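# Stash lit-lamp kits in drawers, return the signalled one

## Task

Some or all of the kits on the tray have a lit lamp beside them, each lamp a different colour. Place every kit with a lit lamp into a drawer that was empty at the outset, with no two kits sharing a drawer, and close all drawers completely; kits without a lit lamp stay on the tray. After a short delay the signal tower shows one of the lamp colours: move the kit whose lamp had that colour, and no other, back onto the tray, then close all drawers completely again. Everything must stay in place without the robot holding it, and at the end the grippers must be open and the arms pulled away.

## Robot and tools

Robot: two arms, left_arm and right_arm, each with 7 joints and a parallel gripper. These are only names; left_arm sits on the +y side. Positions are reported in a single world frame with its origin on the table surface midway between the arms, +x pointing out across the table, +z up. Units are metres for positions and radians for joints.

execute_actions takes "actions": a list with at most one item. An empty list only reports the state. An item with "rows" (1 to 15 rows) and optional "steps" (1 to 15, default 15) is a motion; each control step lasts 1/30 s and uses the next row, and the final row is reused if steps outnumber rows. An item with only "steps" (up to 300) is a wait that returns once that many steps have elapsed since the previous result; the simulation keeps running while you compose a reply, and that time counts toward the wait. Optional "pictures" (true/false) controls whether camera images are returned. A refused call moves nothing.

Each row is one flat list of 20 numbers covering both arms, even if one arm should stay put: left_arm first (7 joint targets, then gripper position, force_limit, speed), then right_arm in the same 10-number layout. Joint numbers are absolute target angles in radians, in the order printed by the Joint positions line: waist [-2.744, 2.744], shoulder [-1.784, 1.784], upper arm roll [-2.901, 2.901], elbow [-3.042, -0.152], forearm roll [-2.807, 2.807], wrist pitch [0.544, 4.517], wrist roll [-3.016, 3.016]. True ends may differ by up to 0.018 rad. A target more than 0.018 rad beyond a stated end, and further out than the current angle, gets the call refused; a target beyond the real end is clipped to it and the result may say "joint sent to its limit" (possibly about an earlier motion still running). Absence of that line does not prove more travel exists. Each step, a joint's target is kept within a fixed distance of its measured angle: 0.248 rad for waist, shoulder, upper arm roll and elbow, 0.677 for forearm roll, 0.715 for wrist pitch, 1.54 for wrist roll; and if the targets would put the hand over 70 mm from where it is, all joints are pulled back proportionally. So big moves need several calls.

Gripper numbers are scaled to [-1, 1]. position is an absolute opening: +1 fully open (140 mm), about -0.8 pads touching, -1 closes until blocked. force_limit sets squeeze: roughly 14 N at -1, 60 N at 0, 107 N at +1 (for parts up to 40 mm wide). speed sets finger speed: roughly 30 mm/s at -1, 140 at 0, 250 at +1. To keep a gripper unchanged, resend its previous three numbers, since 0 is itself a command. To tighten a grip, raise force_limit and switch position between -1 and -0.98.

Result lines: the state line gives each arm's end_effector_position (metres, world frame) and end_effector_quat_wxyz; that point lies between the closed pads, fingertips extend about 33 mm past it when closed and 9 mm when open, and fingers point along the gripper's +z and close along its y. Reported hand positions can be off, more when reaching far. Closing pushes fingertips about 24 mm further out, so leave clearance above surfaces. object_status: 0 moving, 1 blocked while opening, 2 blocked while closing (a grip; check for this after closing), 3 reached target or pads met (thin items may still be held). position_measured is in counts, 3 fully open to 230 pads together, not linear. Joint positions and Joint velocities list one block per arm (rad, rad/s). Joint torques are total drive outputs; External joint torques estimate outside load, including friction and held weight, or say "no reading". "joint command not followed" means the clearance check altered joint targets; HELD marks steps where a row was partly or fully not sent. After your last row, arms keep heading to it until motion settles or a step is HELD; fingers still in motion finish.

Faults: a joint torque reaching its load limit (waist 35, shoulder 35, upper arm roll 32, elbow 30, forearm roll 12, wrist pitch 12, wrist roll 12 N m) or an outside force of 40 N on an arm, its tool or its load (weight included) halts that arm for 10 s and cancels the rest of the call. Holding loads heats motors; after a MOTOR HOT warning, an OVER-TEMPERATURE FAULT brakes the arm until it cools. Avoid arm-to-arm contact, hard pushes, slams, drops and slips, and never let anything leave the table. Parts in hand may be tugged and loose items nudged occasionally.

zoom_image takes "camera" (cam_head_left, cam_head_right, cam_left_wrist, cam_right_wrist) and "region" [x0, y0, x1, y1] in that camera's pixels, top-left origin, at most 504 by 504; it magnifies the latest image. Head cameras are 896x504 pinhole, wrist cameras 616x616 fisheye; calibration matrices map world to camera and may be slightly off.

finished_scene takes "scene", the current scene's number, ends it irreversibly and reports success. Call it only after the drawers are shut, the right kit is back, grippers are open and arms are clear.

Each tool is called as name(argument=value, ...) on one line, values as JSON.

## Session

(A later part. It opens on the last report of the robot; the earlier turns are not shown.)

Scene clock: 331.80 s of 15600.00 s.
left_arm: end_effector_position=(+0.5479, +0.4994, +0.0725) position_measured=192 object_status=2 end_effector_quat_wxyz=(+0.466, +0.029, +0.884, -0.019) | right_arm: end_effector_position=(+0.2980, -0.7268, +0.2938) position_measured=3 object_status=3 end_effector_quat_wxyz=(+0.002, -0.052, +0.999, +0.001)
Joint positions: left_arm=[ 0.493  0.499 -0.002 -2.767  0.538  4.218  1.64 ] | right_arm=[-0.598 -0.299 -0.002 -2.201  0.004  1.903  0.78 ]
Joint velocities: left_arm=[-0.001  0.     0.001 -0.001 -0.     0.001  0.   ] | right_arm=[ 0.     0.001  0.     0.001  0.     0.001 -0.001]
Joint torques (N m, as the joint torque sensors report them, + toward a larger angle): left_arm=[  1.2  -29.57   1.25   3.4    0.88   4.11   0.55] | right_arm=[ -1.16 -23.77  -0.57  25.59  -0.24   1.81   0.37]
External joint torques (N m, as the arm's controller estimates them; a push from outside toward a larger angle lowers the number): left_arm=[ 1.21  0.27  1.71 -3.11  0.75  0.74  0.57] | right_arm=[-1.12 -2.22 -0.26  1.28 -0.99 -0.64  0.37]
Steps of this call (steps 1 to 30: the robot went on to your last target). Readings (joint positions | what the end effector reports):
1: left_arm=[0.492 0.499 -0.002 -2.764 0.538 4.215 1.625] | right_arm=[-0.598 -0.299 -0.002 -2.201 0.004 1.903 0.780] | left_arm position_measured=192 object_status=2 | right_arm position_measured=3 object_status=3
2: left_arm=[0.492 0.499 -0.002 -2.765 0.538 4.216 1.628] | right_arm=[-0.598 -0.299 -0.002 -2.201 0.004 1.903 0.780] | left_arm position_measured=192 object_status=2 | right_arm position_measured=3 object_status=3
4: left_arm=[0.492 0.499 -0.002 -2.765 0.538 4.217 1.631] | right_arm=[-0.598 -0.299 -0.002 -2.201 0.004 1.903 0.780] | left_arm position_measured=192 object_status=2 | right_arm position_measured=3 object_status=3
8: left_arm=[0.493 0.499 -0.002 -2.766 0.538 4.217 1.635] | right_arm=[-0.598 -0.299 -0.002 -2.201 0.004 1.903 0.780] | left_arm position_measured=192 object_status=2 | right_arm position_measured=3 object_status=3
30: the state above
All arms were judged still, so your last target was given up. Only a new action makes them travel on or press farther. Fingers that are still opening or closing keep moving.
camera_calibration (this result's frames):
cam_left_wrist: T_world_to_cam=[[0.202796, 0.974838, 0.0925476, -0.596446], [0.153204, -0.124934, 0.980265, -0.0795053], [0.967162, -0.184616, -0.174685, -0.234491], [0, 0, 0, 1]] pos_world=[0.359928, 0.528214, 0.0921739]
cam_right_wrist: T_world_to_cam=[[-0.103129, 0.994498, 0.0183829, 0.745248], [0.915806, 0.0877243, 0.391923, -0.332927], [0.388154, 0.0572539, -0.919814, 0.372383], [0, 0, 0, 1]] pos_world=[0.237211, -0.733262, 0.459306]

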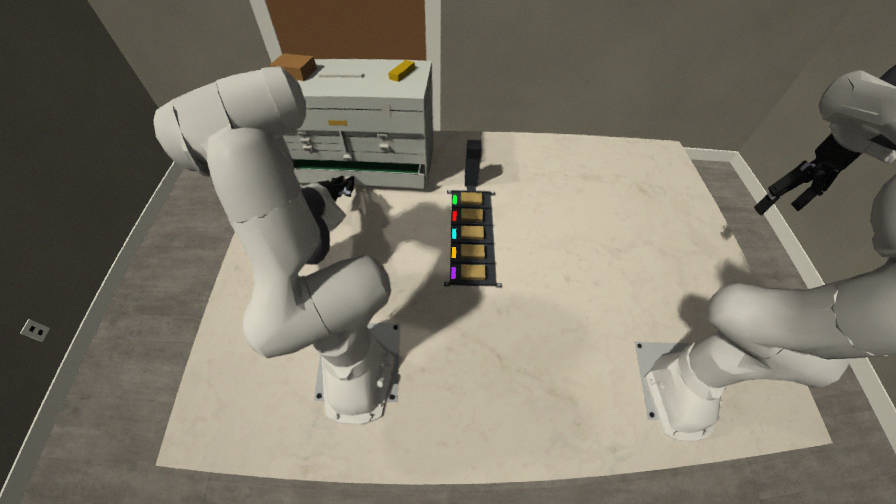

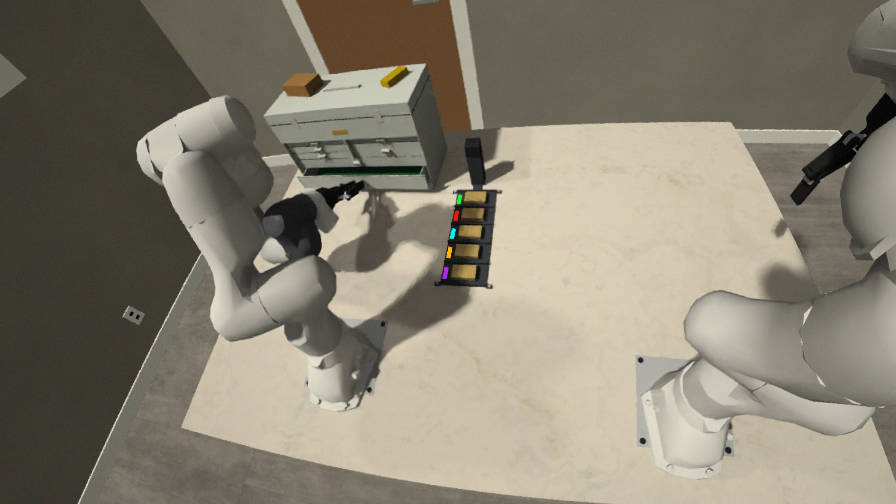

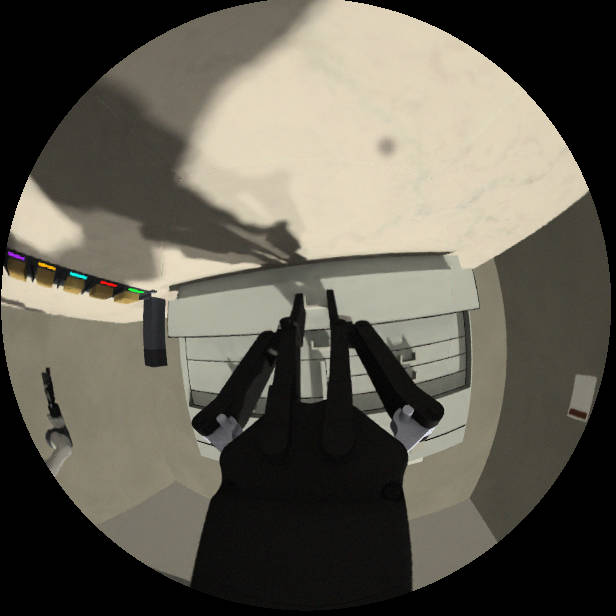

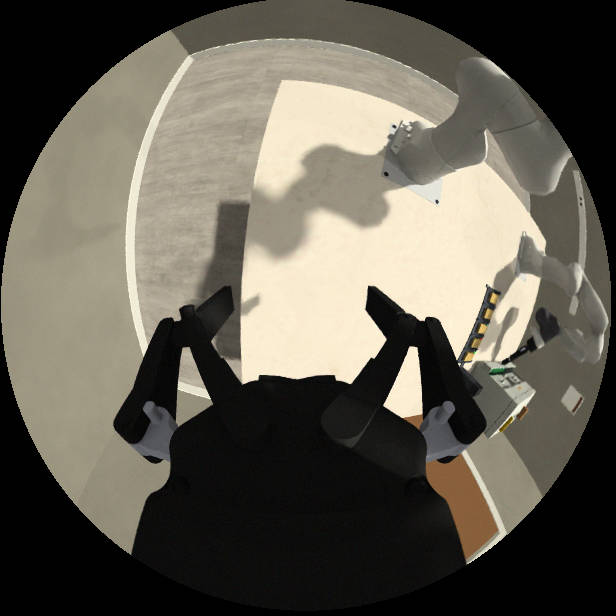

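execute_actions(actions=[{"rows":[[0.509,0.498,0,-2.786,0.547,4.233,1.662,-1,-0.4,-0.7,-0.6,-0.3,0,-2.2,0,1.9,0.785,1,0,0],[0.521,0.498,0,-2.80,0.555,4.243,1.672,-1,-0.4,-0.7,-0.6,-0.3,0,-2.2,0,1.9,0.785,1,0,0],[0.534,0.497,0,-2.815,0.562,4.254,1.683,-1,-0.4,-0.7,-0.6,-0.3,0,-2.2,0,1.9,0.785,1,0,0],[0.546,0.496,0,-2.83,0.57,4.265,1.693,-1,-0.4,-0.7,-0.6,-0.3,0,-2.2,0,1.9,0.785,1,0,0],[0.558,0.496,0,-2.845,0.577,4.275,1.704,-1,-0.4,-0.7,-0.6,-0.3,0,-2.2,0,1.9,0.785,1,0,0],[0.570,0.495,0,-2.86,0.585,4.286,1.714,-1,-0.4,-0.7,-0.6,-0.3,0,-2.2,0,1.9,0.785,1,0,0],[0.583,0.495,0,-2.874,0.592,4.296,1.725,-1,-0.4,-0.7,-0.6,-0.3,0,-2.2,0,1.9,0.785,1,0,0],[0.595,0.494,0,-2.889,0.60,4.307,1.735,-1,-0.4,-0.7,-0.6,-0.3,0,-2.2,0,1.9,0.785,1,0,0]],"steps":15}], pictures=false)

execute_actions(actions=[{"rows":[[0.608,0.494,0,-2.90,0.609,4.313,1.745,-1,-0.4,-0.7,-0.6,-0.3,0,-2.2,0,1.9,0.785,1,0,0],[0.621,0.494,0,-2.911,0.618,4.32,1.755,-1,-0.4,-0.7,-0.6,-0.3,0,-2.2,0,1.9,0.785,1,0,0],[0.634,0.494,0,-2.922,0.627,4.326,1.765,-1,-0.4,-0.7,-0.6,-0.3,0,-2.2,0,1.9,0.785,1,0,0],[0.648,0.494,0,-2.932,0.636,4.333,1.775,-1,-0.4,-0.7,-0.6,-0.3,0,-2.2,0,1.9,0.785,1,0,0],[0.661,0.494,0,-2.943,0.644,4.339,1.786,-1,-0.4,-0.7,-0.6,-0.3,0,-2.2,0,1.9,0.785,1,0,0],[0.674,0.494,0,-2.954,0.653,4.346,1.796,-1,-0.4,-0.7,-0.6,-0.3,0,-2.2,0,1.9,0.785,1,0,0],[0.687,0.494,0,-2.965,0.662,4.352,1.806,-1,-0.4,-0.7,-0.6,-0.3,0,-2.2,0,1.9,0.785,1,0,0],[0.70,0.494,0,-2.976,0.671,4.358,1.816,-1,-0.4,-0.7,-0.6,-0.3,0,-2.2,0,1.9,0.785,1,0,0]],"steps":15}], pictures=false)

execute_actions(actions=[{"steps":30}])

Scene clock: 359.73 s of 15600.00 s.
left_arm: end_effector_position=(+0.4989, +0.5024, +0.0728) position_measured=192 object_status=2 end_effector_quat_wxyz=(+0.467, +0.023, +0.884, -0.022) | right_arm: end_effector_position=(+0.2980, -0.7268, +0.2938) position_measured=3 object_status=3 end_effector_quat_wxyz=(+0.002, -0.052, +0.999, +0.001)
Joint positions: left_arm=[ 0.59   0.491 -0.004 -2.882  0.596  4.301  1.707] | right_arm=[-0.598 -0.299 -0.002 -2.201  0.004  1.903  0.78 ]
Joint velocities: left_arm=[ 0.018  0.004  0.002 -0.02   0.012  0.018  0.081] | right_arm=[-0.     0.    -0.002 -0.001  0.     0.    -0.   ]
Joint torques (N m, as the joint torque sensors report them, + toward a larger angle): left_arm=[  1.45 -25.01   2.55   0.53   1.07   3.91   0.31] | right_arm=[ -0.9  -23.78  -0.23  25.41  -0.21   1.76   0.39]
External joint torques (N m, as the arm's controller estimates them; a push from outside toward a larger angle lowers the number): left_arm=[ 1.59  2.41  3.18 -3.89  0.78  0.54  0.3 ] | right_arm=[-0.79 -2.15  0.15  1.08 -0.96 -0.69  0.39]
Steps of this call (steps 1 to 90: nothing new was sent; then 24.43 s passed at rest; steps 91 to 105: all 15 steps of this action). Readings (joint positions | what the end effector reports):
91: left_arm=[0.495 0.499 -0.002 -2.769 0.540 4.220 1.641] | right_arm=[-0.598 -0.299 -0.002 -2.201 0.004 1.903 0.780] | left_arm position_measured=192 object_status=2 | right_arm position_measured=3 object_status=3
92: left_arm=[0.501 0.498 -0.002 -2.776 0.543 4.224 1.643] | right_arm=[-0.598 -0.299 -0.002 -2.201 0.004 1.903 0.780] | left_arm position_measured=192 object_status=2 | right_arm position_measured=3 object_status=3
94: left_arm=[0.518 0.495 -0.003 -2.796 0.554 4.238 1.651] | right_arm=[-0.598 -0.299 -0.002 -2.201 0.004 1.903 0.780] | left_arm position_measured=192 object_status=2 | right_arm position_measured=3 object_status=3
98: left_arm=[0.563 0.491 -0.004 -2.851 0.581 4.276 1.675] | right_arm=[-0.598 -0.299 -0.002 -2.201 0.004 1.903 0.780] | left_arm position_measured=192 object_status=2 | right_arm position_measured=3 object_status=3
105: the state above

Scene clock: 360.23 s of 15600.00 s.
left_arm: end_effector_position=(+0.4586, +0.5047, +0.0731) position_measured=192 object_status=2 end_effector_quat_wxyz=(+0.466, +0.022, +0.884, -0.022) | right_arm: end_effector_position=(+0.2980, -0.7268, +0.2938) position_measured=3 object_status=3 end_effector_quat_wxyz=(+0.002, -0.052, +0.999, +0.001)
Joint positions: left_arm=[ 0.695  0.491 -0.004 -2.97   0.667  4.353  1.787] | right_arm=[-0.598 -0.299 -0.002 -2.201  0.004  1.903  0.78 ]
Joint velocities: left_arm=[ 0.021  0.003  0.001 -0.012  0.017  0.009  0.083] | right_arm=[-0.001 -0.     0.001 -0.001 -0.001  0.001  0.002]
Joint torques (N m, as the joint torque sensors report them, + toward a larger angle): left_arm=[  1.46 -24.41   2.12  -1.78   1.1    4.06   0.23] | right_arm=[ -0.88 -23.69  -0.13  25.7   -0.22   1.81   0.41]
External joint torques (N m, as the arm's controller estimates them; a push from outside toward a larger angle lowers the number): left_arm=[ 1.61  0.96  2.83 -4.08  0.66  0.73  0.22] | right_arm=[-0.83 -1.98  0.18  1.31 -0.97 -0.65  0.41]
Steps of this call (steps 1 to 15: all 15 steps of this action). Readings (joint positions | what the end effector reports):
1: left_arm=[0.593 0.491 -0.004 -2.885 0.599 4.302 1.711] | right_arm=[-0.598 -0.299 -0.002 -2.201 0.004 1.903 0.780] | left_arm position_measured=192 object_status=2 | right_arm position_measured=3 object_status=3
2: left_arm=[0.599 0.491 -0.004 -2.890 0.603 4.306 1.715] | right_arm=[-0.598 -0.299 -0.002 -2.201 0.004 1.903 0.780] | left_arm position_measured=192 object_status=2 | right_arm position_measured=3 object_status=3
4: left_arm=[0.618 0.491 -0.004 -2.906 0.616 4.316 1.725] | right_arm=[-0.598 -0.299 -0.002 -2.201 0.004 1.903 0.780] | left_arm position_measured=192 object_status=2 | right_arm position_measured=3 object_status=3
8: left_arm=[0.666 0.491 -0.004 -2.947 0.648 4.340 1.753] | right_arm=[-0.598 -0.299 -0.002 -2.201 0.004 1.903 0.780] | left_arm position_measured=192 object_status=2 | right_arm position_measured=3 object_status=3
15: the state above

Scene clock: 361.23 s of 15600.00 s.
left_arm: end_effector_position=(+0.4580, +0.5048, +0.0731) position_measured=192 object_status=2 end_effector_quat_wxyz=(+0.467, +0.029, +0.884, -0.019) | right_arm: end_effector_position=(+0.2980, -0.7268, +0.2938) position_measured=3 object_status=3 end_effector_quat_wxyz=(+0.002, -0.052, +0.999, +0.001)
Joint positions: left_arm=[ 0.696  0.492 -0.004 -2.971  0.668  4.354  1.804] | right_arm=[-0.598 -0.299 -0.002 -2.201  0.004  1.903  0.78 ]
Joint velocities: left_arm=[ 0.002  0.    -0.    -0.001  0.     0.     0.   ] | right_arm=[ 0.001  0.     0.001  0.    -0.     0.    -0.001]
Joint torques (N m, as the joint torque sensors report them, + toward a larger angle): left_arm=[  1.29 -23.72   1.97  -0.7    1.33   4.04   0.64] | right_arm=[ -1.29 -24.05  -0.48  25.76  -0.22   1.8    0.37]
External joint torques (N m, as the arm's controller estimates them; a push from outside toward a larger angle lowers the number): left_arm=[ 1.28  1.57  2.57 -2.85  0.9   0.71  0.67] | right_arm=[-1.32 -2.45 -0.26  1.41 -0.97 -0.65  0.37]
Steps of this call (steps 1 to 30: the robot went on to your last target). Readings (joint positions | what the end effector reports):
1: left_arm=[0.695 0.491 -0.004 -2.970 0.667 4.353 1.790] | right_arm=[-0.598 -0.299 -0.002 -2.201 0.004 1.903 0.780] | left_arm position_measured=192 object_status=2 | right_arm position_measured=3 object_status=3
2: left_arm=[0.695 0.491 -0.004 -2.971 0.667 4.353 1.792] | right_arm=[-0.598 -0.299 -0.002 -2.201 0.004 1.903 0.780] | left_arm position_measured=192 object_status=2 | right_arm position_measured=3 object_status=3
4: left_arm=[0.696 0.491 -0.004 -2.971 0.668 4.353 1.795] | right_arm=[-0.598 -0.299 -0.002 -2.201 0.004 1.903 0.780] | left_arm position_measured=192 object_status=2 | right_arm position_measured=3 object_status=3
8: left_arm=[0.696 0.491 -0.004 -2.971 0.668 4.354 1.799] | right_arm=[-0.598 -0.299 -0.002 -2.201 0.004 1.903 0.780] | left_arm position_measured=192 object_status=2 | right_arm position_measured=3 object_status=3
30: the state above
All arms were judged still, so your last target was given up. Only a new action makes them travel on or press farther. Fingers that are still opening or closing keep moving.
camera_calibration (this result's frames):
cam_left_wrist: T_world_to_cam=[[0.203187, 0.974711, 0.0930196, -0.583684], [0.152991, -0.125439, 0.980234, -0.0653336], [0.967114, -0.18494, -0.174609, -0.146189], [0, 0, 0, 1]] pos_world=[0.269974, 0.533692, 0.0928104]
cam_right_wrist: T_world_to_cam=[[-0.103128, 0.994498, 0.0183742, 0.745251], [0.915806, 0.0877263, 0.391924, -0.332927], [0.388156, 0.0572454, -0.919814, 0.372382], [0, 0, 0, 1]] pos_world=[0.237211, -0.733262, 0.459311]

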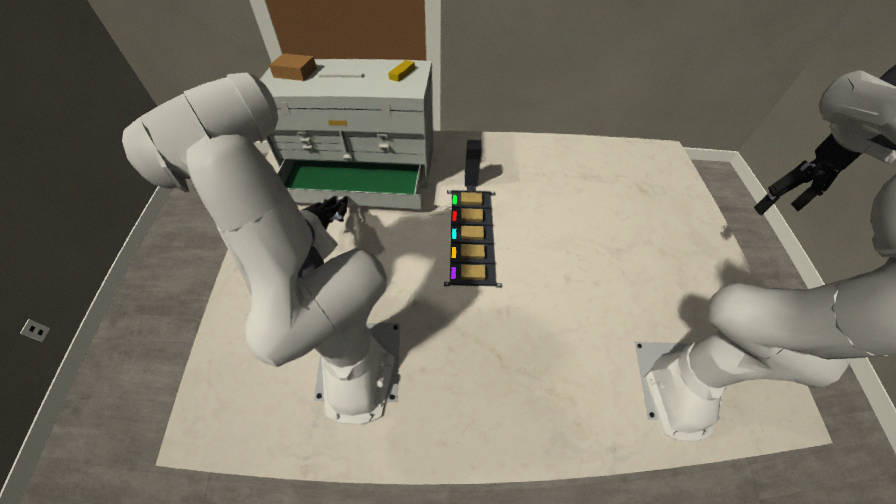

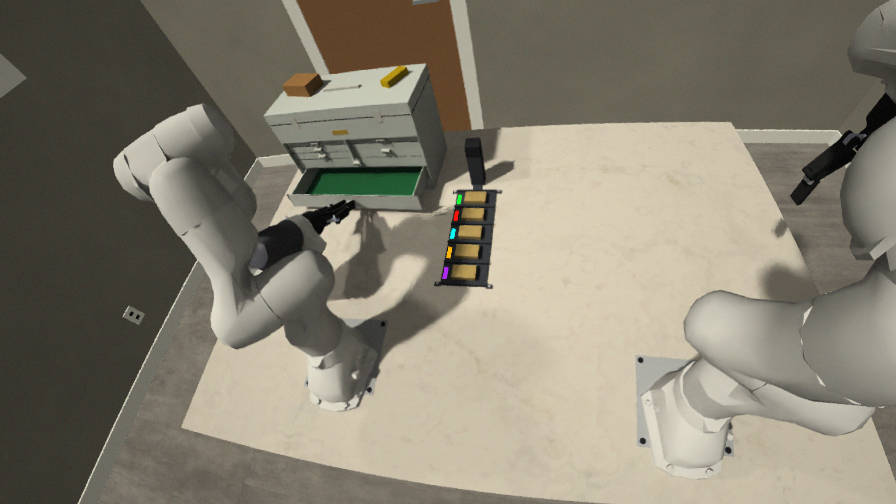

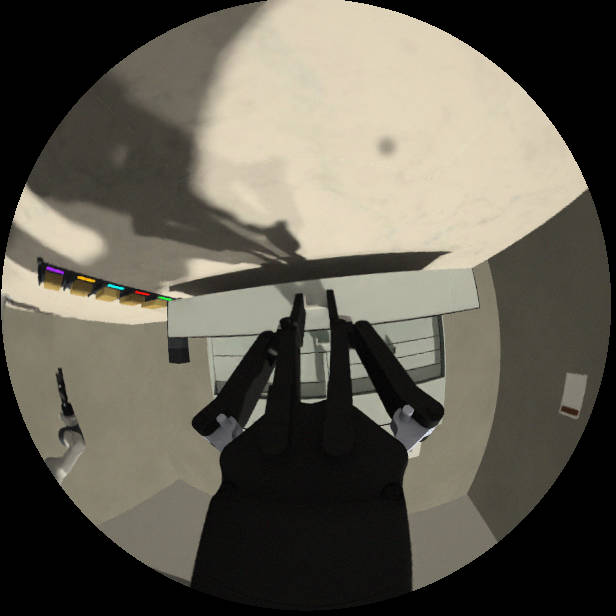

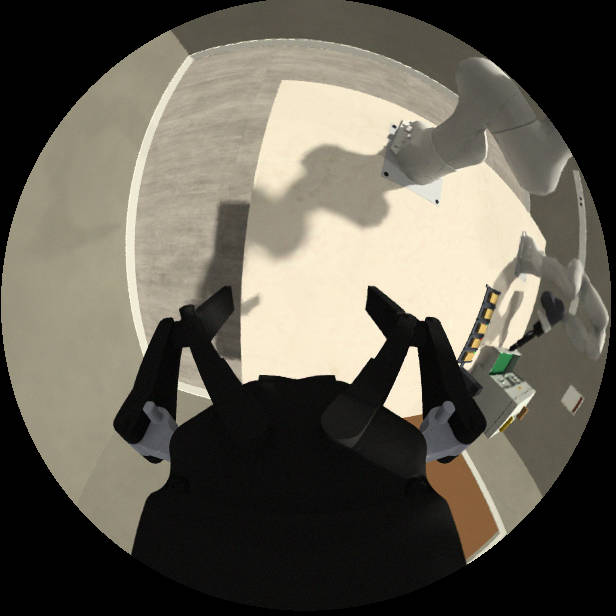

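execute_actions(actions=[{"rows":[[0.70,0.494,0,-2.976,0.671,4.358,1.816,0.3,-0.4,0,-0.6,-0.3,0,-2.2,0,1.9,0.785,1,0,0]],"steps":15}], pictures=false)

execute_actions(actions=[{"rows":[[0.70,0.45,0,-2.995,0.671,4.325,1.816,0.3,-0.4,0,-0.6,-0.3,0,-2.2,0,1.9,0.785,1,0,0],[0.70,0.45,0,-2.995,0.671,4.325,1.816,0.3,-0.4,0,-0.6,-0.3,0,-2.2,0,1.9,0.785,1,0,0],[0.70,0.40,0,-3.012,0.671,4.29,1.816,0.3,-0.4,0,-0.6,-0.3,0,-2.2,0,1.9,0.785,1,0,0],[0.70,0.40,0,-3.012,0.671,4.29,1.816,0.3,-0.4,0,-0.6,-0.3,0,-2.2,0,1.9,0.785,1,0,0],[0.70,0.35,0,-3.03,0.671,4.25,1.816,0.3,-0.4,0,-0.6,-0.3,0,-2.2,0,1.9,0.785,1,0,0],[0.70,0.35,0,-3.03,0.671,4.25,1.816,0.3,-0.4,0,-0.6,-0.3,0,-2.2,0,1.9,0.785,1,0,0],[0.70,0.30,0,-3.03,0.671,4.2,1.816,0.3,-0.4,0,-0.6,-0.3,0,-2.2,0,1.9,0.785,1,0,0]],"steps":15}], pictures=false)

execute_actions(actions=[{"rows":[[0.70,-0.1,0,-3.0,0.671,3.7,1.816,0.3,-0.4,0,-0.6,-0.3,0,-2.2,0,1.9,0.785,1,0,0]],"steps":15}])

Scene clock: 391.10 s of 15600.00 s.
left_arm: end_effector_position=(+0.4565, +0.5044, +0.0725) position_measured=91 object_status=0 end_effector_quat_wxyz=(+0.466, +0.030, +0.884, -0.019) | right_arm: end_effector_position=(+0.2980, -0.7268, +0.2938) position_measured=3 object_status=3 end_effector_quat_wxyz=(+0.002, -0.052, +0.999, +0.001)
Joint positions: left_arm=[ 0.697  0.492 -0.003 -2.975  0.669  4.355  1.808] | right_arm=[-0.598 -0.299 -0.002 -2.201  0.004  1.903  0.78 ]
Joint velocities: left_arm=[ 0.    -0.    -0.     0.001 -0.002  0.     0.005] | right_arm=[ 0.001  0.001  0.001  0.001 -0.    -0.001 -0.002]
Joint torques (N m, as the joint torque sensors report them, + toward a larger angle): left_arm=[  1.4  -23.82   1.03   0.7    1.31   3.94   0.45] | right_arm=[ -0.87 -23.52  -0.47  24.9   -0.21   1.85   0.38]
External joint torques (N m, as the arm's controller estimates them; a push from outside toward a larger angle lowers the number): left_arm=[ 1.41  1.44  1.62 -1.44  0.89  0.63  0.47] | right_arm=[-0.9  -1.94 -0.25  0.58 -0.97 -0.59  0.38]
Steps of this call (steps 1 to 90: nothing new was sent; then 26.37 s passed at rest; steps 91 to 105: all 15 steps of this action). Readings (joint positions | what the end effector reports):
91: left_arm=[0.697 0.492 -0.004 -2.972 0.668 4.354 1.804] | right_arm=[-0.598 -0.299 -0.002 -2.201 0.004 1.903 0.780] | left_arm position_measured=192 object_status=0 | right_arm position_measured=3 object_status=3
92: left_arm=[0.697 0.492 -0.003 -2.972 0.668 4.354 1.805] | right_arm=[-0.598 -0.299 -0.002 -2.201 0.004 1.903 0.780] | left_arm position_measured=190 object_status=0 | right_arm position_measured=3 object_status=3
94: left_arm=[0.697 0.492 -0.003 -2.973 0.668 4.354 1.805] | right_arm=[-0.598 -0.299 -0.002 -2.201 0.004 1.903 0.780] | left_arm position_measured=170 object_status=0 | right_arm position_measured=3 object_status=3
98: left_arm=[0.697 0.492 -0.003 -2.974 0.668 4.355 1.807] | right_arm=[-0.598 -0.299 -0.002 -2.201 0.004 1.903 0.780] | left_arm position_measured=140 object_status=0 | right_arm position_measured=3 object_status=3
105: the state above

Scene clock: 391.60 s of 15600.00 s.
left_arm: end_effector_position=(+0.4565, +0.5102, +0.0988) position_measured=91 object_status=3 end_effector_quat_wxyz=(+0.451, +0.058, +0.890, +0.012) | right_arm: end_effector_position=(+0.2980, -0.7268, +0.2938) position_measured=3 object_status=3 end_effector_quat_wxyz=(+0.002, -0.052, +0.999, +0.001)
Joint positions: left_arm=[ 0.697  0.303 -0.002 -3.028  0.669  4.222  1.809] | right_arm=[-0.598 -0.299 -0.002 -2.201  0.004  1.903  0.78 ]
Joint velocities: left_arm=[ 0.001 -0.014  0.001 -0.01  -0.001 -0.108  0.   ] | right_arm=[-0.     0.    -0.001  0.002 -0.     0.001 -0.001]
Joint torques (N m, as the joint torque sensors report them, + toward a larger angle): left_arm=[  0.65 -23.75   1.51   3.88   1.06   2.86   0.33] | right_arm=[ -1.11 -23.85  -0.5   25.4   -0.25   1.81   0.4 ]
External joint torques (N m, as the arm's controller estimates them; a push from outside toward a larger angle lowers the number): left_arm=[ 0.6  -1.19  1.87 -1.16  0.81 -0.52  0.35] | right_arm=[-1.06 -2.21 -0.18  1.04 -1.   -0.64  0.4 ]
Steps of this call (steps 1 to 15: all 15 steps of this action). Readings (joint positions | what the end effector reports):
1: left_arm=[0.697 0.484 -0.002 -2.980 0.669 4.350 1.808] | right_arm=[-0.598 -0.299 -0.002 -2.201 0.004 1.903 0.780] | left_arm position_measured=91 object_status=0 | right_arm position_measured=3 object_status=3
2: left_arm=[0.697 0.473 -0.002 -2.985 0.669 4.346 1.808] | right_arm=[-0.598 -0.299 -0.002 -2.201 0.004 1.903 0.780] | left_arm position_measured=91 object_status=0 | right_arm position_measured=3 object_status=3
4: left_arm=[0.697 0.436 -0.002 -2.999 0.669 4.329 1.809] | right_arm=[-0.598 -0.299 -0.002 -2.201 0.004 1.903 0.780] | left_arm position_measured=91 object_status=0 | right_arm position_measured=3 object_status=3
8: left_arm=[0.697 0.342 -0.002 -3.024 0.669 4.273 1.809] | right_arm=[-0.598 -0.299 -0.002 -2.201 0.004 1.903 0.780] | left_arm position_measured=91 object_status=3 | right_arm position_measured=3 object_status=3
15: the state above

Scene clock: 392.10 s of 15600.00 s.
left_arm: end_effector_position=(+0.4639, +0.5758, +0.1395) position_measured=91 object_status=3 end_effector_quat_wxyz=(+0.365, +0.113, +0.916, +0.123) | right_arm: end_effector_position=(+0.2980, -0.7268, +0.2938) position_measured=3 object_status=3 end_effector_quat_wxyz=(+0.002, -0.052, +0.999, +0.001)
Joint positions: left_arm=[ 0.698 -0.097 -0.002 -2.998  0.67   3.732  1.809] | right_arm=[-0.598 -0.299 -0.002 -2.201  0.004  1.903  0.78 ]
Joint velocities: left_arm=[ 0.    -0.004  0.001 -0.006 -0.    -0.168 -0.   ] | right_arm=[ 0.001 -0.     0.     0.    -0.001  0.001 -0.   ]
Joint torques (N m, as the joint torque sensors report them, + toward a larger angle): left_arm=[  0.63 -20.02   1.54  12.77   0.04   2.93   0.44] | right_arm=[ -0.8  -23.69  -0.59  25.04  -0.19   1.79   0.39]
External joint torques (N m, as the arm's controller estimates them; a push from outside toward a larger angle lowers the number): left_arm=[ 0.63 -1.62  1.4  -1.28  0.39 -0.52  0.44] | right_arm=[-0.79 -1.97 -0.33  0.65 -0.94 -0.67  0.39]
Steps of this call (steps 1 to 15: all 15 steps of this action). Readings (joint positions | what the end effector reports):
1: left_arm=[0.698 0.259 -0.002 -3.029 0.670 4.134 1.809] | right_arm=[-0.598 -0.299 -0.002 -2.201 0.004 1.903 0.780] | left_arm position_measured=91 object_status=3 | right_arm position_measured=3 object_status=3
2: left_arm=[0.698 0.183 -0.002 -3.024 0.670 4.054 1.809] | right_arm=[-0.598 -0.299 -0.002 -2.201 0.004 1.903 0.780] | left_arm position_measured=91 object_status=3 | right_arm position_measured=3 object_status=3
4: left_arm=[0.698 0.034 -0.002 -3.008 0.670 3.939 1.809] | right_arm=[-0.598 -0.299 -0.002 -2.201 0.004 1.903 0.780] | left_arm position_measured=91 object_status=3 | right_arm position_measured=3 object_status=3
8: left_arm=[0.698 -0.084 -0.002 -2.994 0.670 3.815 1.809] | right_arm=[-0.598 -0.299 -0.002 -2.201 0.004 1.903 0.780] | left_arm position_measured=91 object_status=3 | right_arm position_measured=3 object_status=3
15: the state above
camera_calibration (this result's frames):
cam_left_wrist: T_world_to_cam=[[0.266876, 0.891383, 0.366351, -0.679986], [0.330745, -0.441764, 0.833938, -0.0022423], [0.905199, -0.101389, -0.412717, -0.113353], [0, 0, 0, 1]] pos_world=[0.284821, 0.593645, 0.2042]
cam_right_wrist: T_world_to_cam=[[-0.103127, 0.994499, 0.0183677, 0.745254], [0.915805, 0.087728, 0.391924, -0.332927], [0.388157, 0.0572391, -0.919814, 0.372381], [0, 0, 0, 1]] pos_world=[0.23721, -0.733262, 0.459314]

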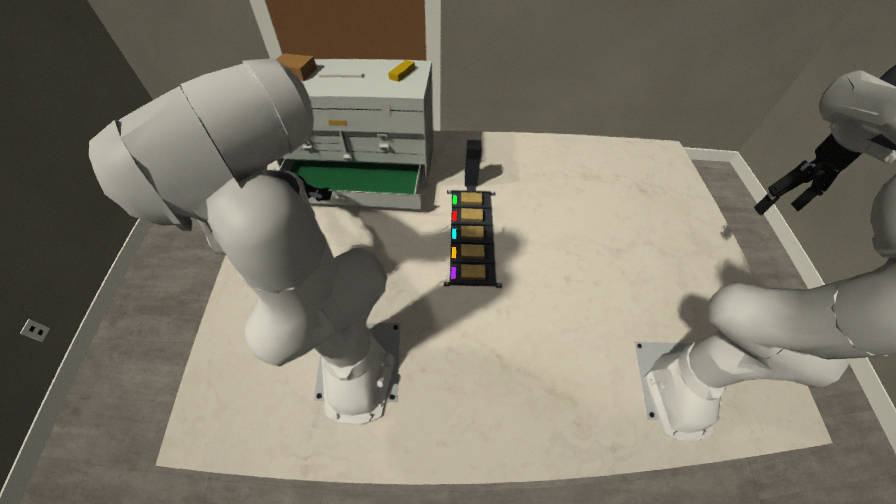

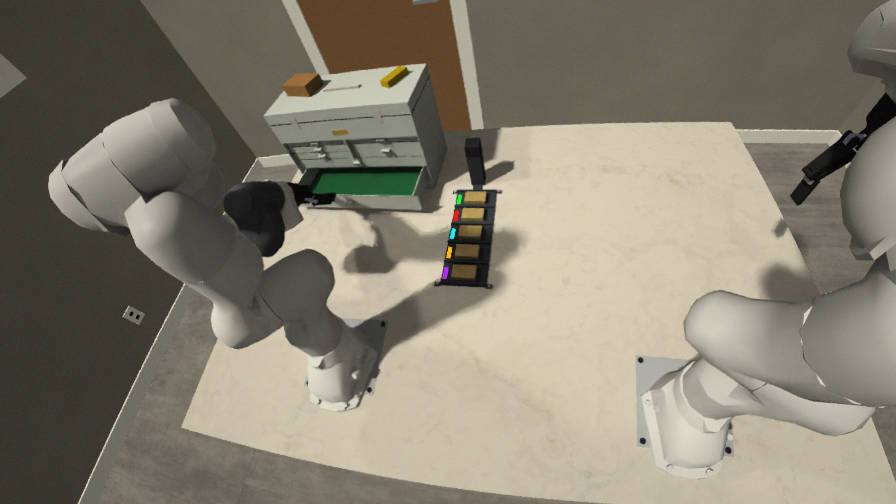

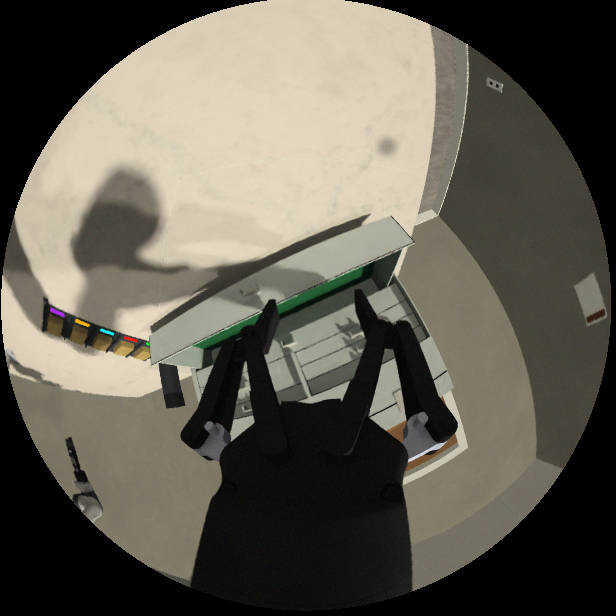

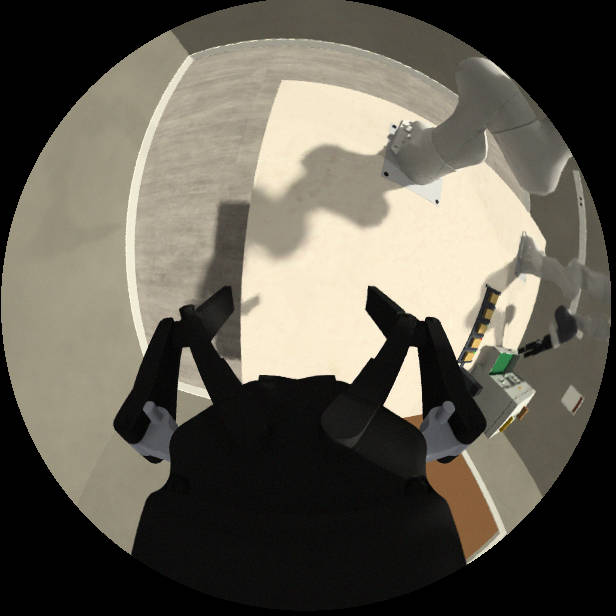

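execute_actions(actions=[{"rows":[[0.4,-0.5,0,-2.75,0.3,2.9,1.4,0.3,-0.4,0,-0.6,-0.3,0,-2.2,0,1.9,0.785,1,0,0]],"steps":15}], pictures=false)

execute_actions(actions=[{"rows":[[-0.723,-0.233,0,-2.382,0,2.148,0.864,0.3,-0.4,0,-0.6,-0.3,0,-2.2,0,1.9,0.785,1,0,0]],"steps":15}], pictures=false)

execute_actions(actions=[{"steps":60}])

Scene clock: 401.13 s of 15600.00 s.
left_arm: end_effector_position=(+0.5115, +0.6029, +0.2869) position_measured=91 object_status=3 end_effector_quat_wxyz=(+0.323, -0.098, +0.931, +0.136) | right_arm: end_effector_position=(+0.2980, -0.7268, +0.2938) position_measured=3 object_status=3 end_effector_quat_wxyz=(+0.002, -0.052, +0.999, +0.001)
Joint positions: left_arm=[ 0.404 -0.5   -0.003 -2.749  0.31   2.955  1.492] | right_arm=[-0.598 -0.299 -0.002 -2.201  0.004  1.903  0.78 ]
Joint velocities: left_arm=[-0.006 -0.003  0.001 -0.012 -0.063 -0.313 -0.282] | right_arm=[ 0.002  0.    -0.    -0.    -0.001  0.     0.001]
Joint torques (N m, as the joint torque sensors report them, + toward a larger angle): left_arm=[ -2.41 -13.51   3.29  22.8   -0.34   2.91  -0.44] | right_arm=[ -0.82 -23.55  -0.41  25.08  -0.28   1.85   0.41]
External joint torques (N m, as the arm's controller estimates them; a push from outside toward a larger angle lowers the number): left_arm=[-2.36  1.14  3.45 -1.63 -0.49 -0.61 -0.44] | right_arm=[-0.82 -2.02 -0.15  0.8  -1.03 -0.59  0.41]
Steps of this call (steps 1 to 30: the robot went on to your last target; steps 31 to 90: nothing new was sent; then 5.53 s passed at rest; steps 91 to 105: all 15 steps of this action). Readings (joint positions | what the end effector reports):
91: left_arm=[0.659 -0.123 0.004 -2.976 0.621 3.623 1.785] | right_arm=[-0.598 -0.299 -0.002 -2.201 0.004 1.903 0.780] | left_arm position_measured=91 object_status=3 | right_arm position_measured=3 object_status=3
92: left_arm=[0.597 -0.176 0.007 -2.926 0.556 3.510 1.753] | right_arm=[-0.598 -0.299 -0.002 -2.201 0.004 1.903 0.780] | left_arm position_measured=91 object_status=3 | right_arm position_measured=3 object_status=3
94: left_arm=[0.497 -0.311 0.002 -2.831 0.459 3.329 1.691] | right_arm=[-0.598 -0.299 -0.002 -2.201 0.004 1.903 0.780] | left_arm position_measured=91 object_status=3 | right_arm position_measured=3 object_status=3
98: left_arm=[0.417 -0.484 -0.003 -2.746 0.355 3.107 1.591] | right_arm=[-0.598 -0.299 -0.002 -2.201 0.004 1.903 0.780] | left_arm position_measured=91 object_status=3 | right_arm position_measured=3 object_status=3
105: the state above

Scene clock: 401.63 s of 15600.00 s.
left_arm: end_effector_position=(+0.5321, +0.3662, +0.2247) position_measured=91 object_status=3 end_effector_quat_wxyz=(+0.120, -0.137, +0.983, -0.003) | right_arm: end_effector_position=(+0.2980, -0.7268, +0.2938) position_measured=3 object_status=3 end_effector_quat_wxyz=(+0.002, -0.052, +0.999, +0.001)
Joint positions: left_arm=[-0.084 -0.262  0.005 -2.425  0.065  2.399  1.187] | right_arm=[-0.598 -0.299 -0.002 -2.201  0.004  1.903  0.78 ]
Joint velocities: left_arm=[-1.011  0.132 -0.056  0.203 -0.196 -0.603 -0.446] | right_arm=[ 0.001  0.     0.     0.     0.001  0.001 -0.001]
Joint torques (N m, as the joint torque sensors report them, + toward a larger angle): left_arm=[  1.43 -21.96   2.1   22.79   0.08   2.1   -0.44] | right_arm=[ -0.74 -23.77  -0.52  25.33  -0.22   1.77   0.4 ]
External joint torques (N m, as the arm's controller estimates them; a push from outside toward a larger angle lowers the number): left_arm=[-2.09  1.75  0.36  0.23 -0.57 -0.68 -0.45] | right_arm=[-0.78 -2.14 -0.32  0.98 -0.98 -0.68  0.4 ]
Steps of this call (steps 1 to 15: all 15 steps of this action). Readings (joint positions | what the end effector reports):
1: left_arm=[0.382 -0.481 0.003 -2.725 0.283 2.909 1.469] | right_arm=[-0.598 -0.299 -0.002 -2.201 0.004 1.903 0.780] | left_arm position_measured=91 object_status=3 | right_arm position_measured=3 object_status=3
2: left_arm=[0.355 -0.451 0.004 -2.693 0.257 2.862 1.446] | right_arm=[-0.598 -0.299 -0.002 -2.201 0.004 1.903 0.780] | left_arm position_measured=91 object_status=3 | right_arm position_measured=3 object_status=3
4: left_arm=[0.295 -0.397 0.006 -2.630 0.210 2.763 1.399] | right_arm=[-0.598 -0.299 -0.002 -2.201 0.004 1.903 0.780] | left_arm position_measured=91 object_status=3 | right_arm position_measured=3 object_status=3
8: left_arm=[0.158 -0.317 0.006 -2.513 0.135 2.590 1.309] | right_arm=[-0.598 -0.299 -0.002 -2.201 0.004 1.903 0.780] | left_arm position_measured=91 object_status=3 | right_arm position_measured=3 object_status=3
15: the state above

Scene clock: 403.63 s of 15600.00 s.
left_arm: end_effector_position=(+0.3615, +0.0901, +0.2007) position_measured=91 object_status=3 end_effector_quat_wxyz=(+0.002, +0.006, +1.000, -0.000) | right_arm: end_effector_position=(+0.2980, -0.7268, +0.2938) position_measured=3 object_status=3 end_effector_quat_wxyz=(+0.002, -0.052, +0.999, +0.001)
Joint positions: left_arm=[-0.72  -0.235 -0.003 -2.383  0.003  2.152  0.872] | right_arm=[-0.598 -0.299 -0.002 -2.201  0.004  1.903  0.78 ]
Joint velocities: left_arm=[ 0.001  0.     0.    -0.001  0.    -0.001 -0.002] | right_arm=[-0.001 -0.     0.001 -0.001  0.001  0.    -0.   ]
Joint torques (N m, as the joint torque sensors report them, + toward a larger angle): left_arm=[ -1.71 -21.45   1.39  23.77   0.13   1.95  -0.2 ] | right_arm=[ -1.23 -24.23  -0.2   25.4   -0.23   1.76   0.37]
External joint torques (N m, as the arm's controller estimates them; a push from outside toward a larger angle lowers the number): left_arm=[-1.77  1.48  1.52  0.4  -0.54 -0.5  -0.2 ] | right_arm=[-1.24 -2.58  0.04  1.05 -0.98 -0.69  0.37]
Steps of this call (steps 1 to 60: the robot went on to your last target). Readings (joint positions | what the end effector reports):
1: left_arm=[-0.120 -0.258 0.005 -2.419 0.058 2.379 1.172] | right_arm=[-0.598 -0.299 -0.002 -2.201 0.004 1.903 0.780] | left_arm position_measured=91 object_status=3 | right_arm position_measured=3 object_status=3
2: left_arm=[-0.157 -0.254 0.004 -2.413 0.052 2.360 1.158] | right_arm=[-0.598 -0.299 -0.002 -2.201 0.004 1.903 0.780] | left_arm position_measured=91 object_status=3 | right_arm position_measured=3 object_status=3
4: left_arm=[-0.233 -0.248 0.004 -2.404 0.042 2.326 1.130] | right_arm=[-0.598 -0.299 -0.002 -2.201 0.004 1.903 0.780] | left_arm position_measured=91 object_status=3 | right_arm position_measured=3 object_status=3
8: left_arm=[-0.392 -0.241 0.003 -2.393 0.027 2.272 1.080] | right_arm=[-0.598 -0.299 -0.002 -2.201 0.004 1.903 0.780] | left_arm position_measured=91 object_status=3 | right_arm position_measured=3 object_status=3
60: the state above
All arms were judged still, so your last target was given up. Only a new action makes them travel on or press farther. Fingers that are still opening or closing keep moving.
camera_calibration (this result's frames):
cam_left_wrist: T_world_to_cam=[[0.170117, 0.983876, -0.0552058, -0.130827], [0.896388, -0.131233, 0.423398, -0.384098], [0.409326, -0.121513, -0.90426, 0.234997], [0, 0, 0, 1]] pos_world=[0.270366, 0.106867, 0.367902]
cam_right_wrist: T_world_to_cam=[[-0.103127, 0.994499, 0.0183618, 0.745256], [0.915805, 0.0877302, 0.391924, -0.332927], [0.388157, 0.0572338, -0.919814, 0.372379], [0, 0, 0, 1]] pos_world=[0.23721, -0.733261, 0.459318]

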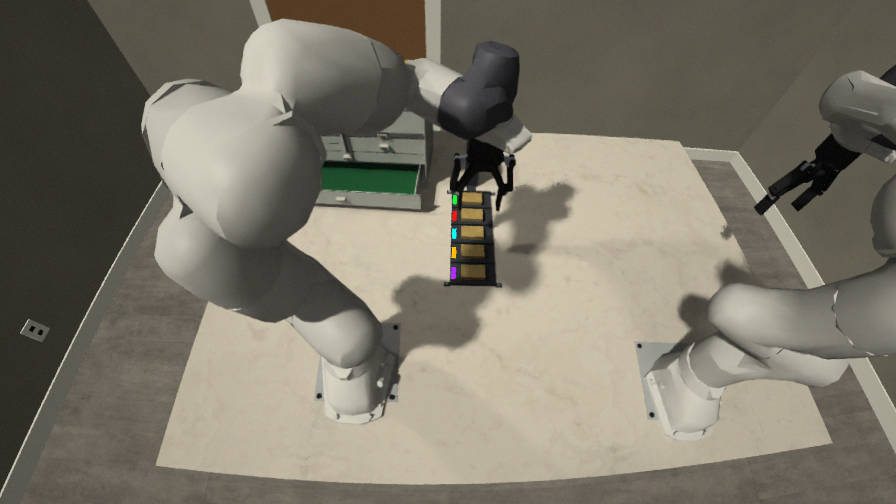

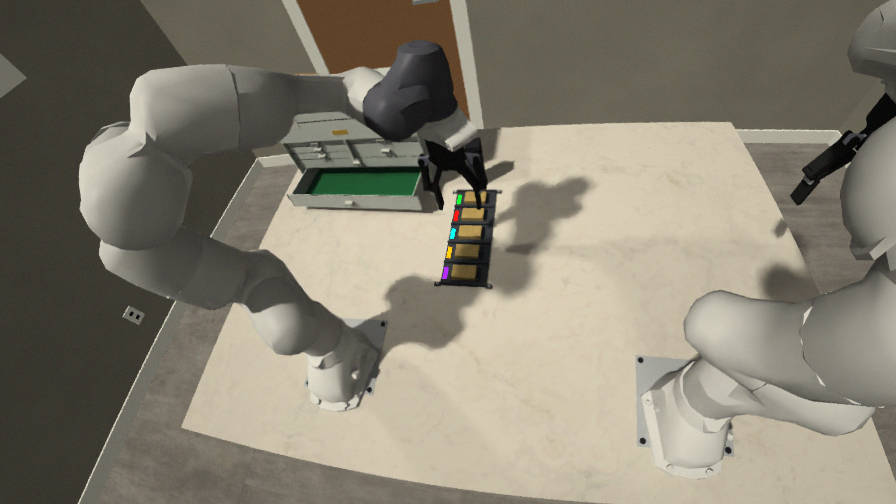

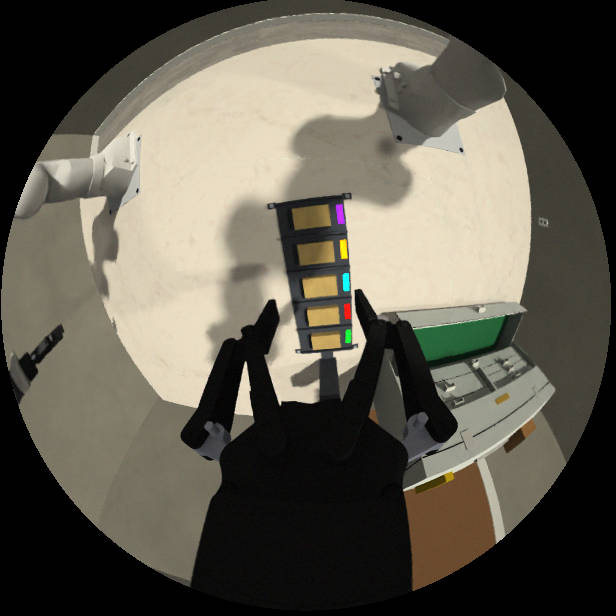

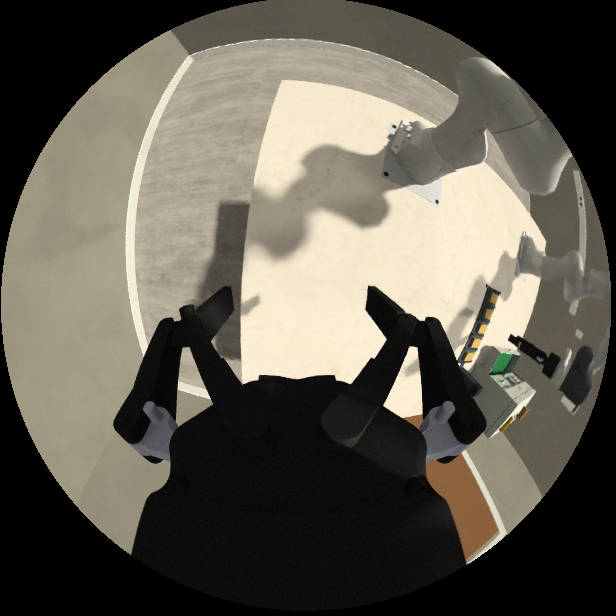

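zoom_image(camera="cam_left_wrist", region=[240, 185, 400, 365])

Region (240, 185, 400, 365) of cam_left_wrist's 616x616 image, scaled by 2.800, with more detail than that image has.

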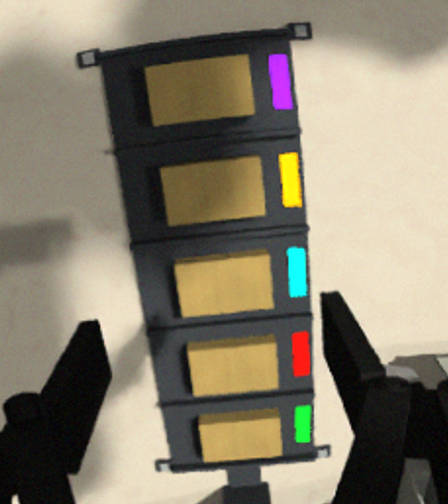

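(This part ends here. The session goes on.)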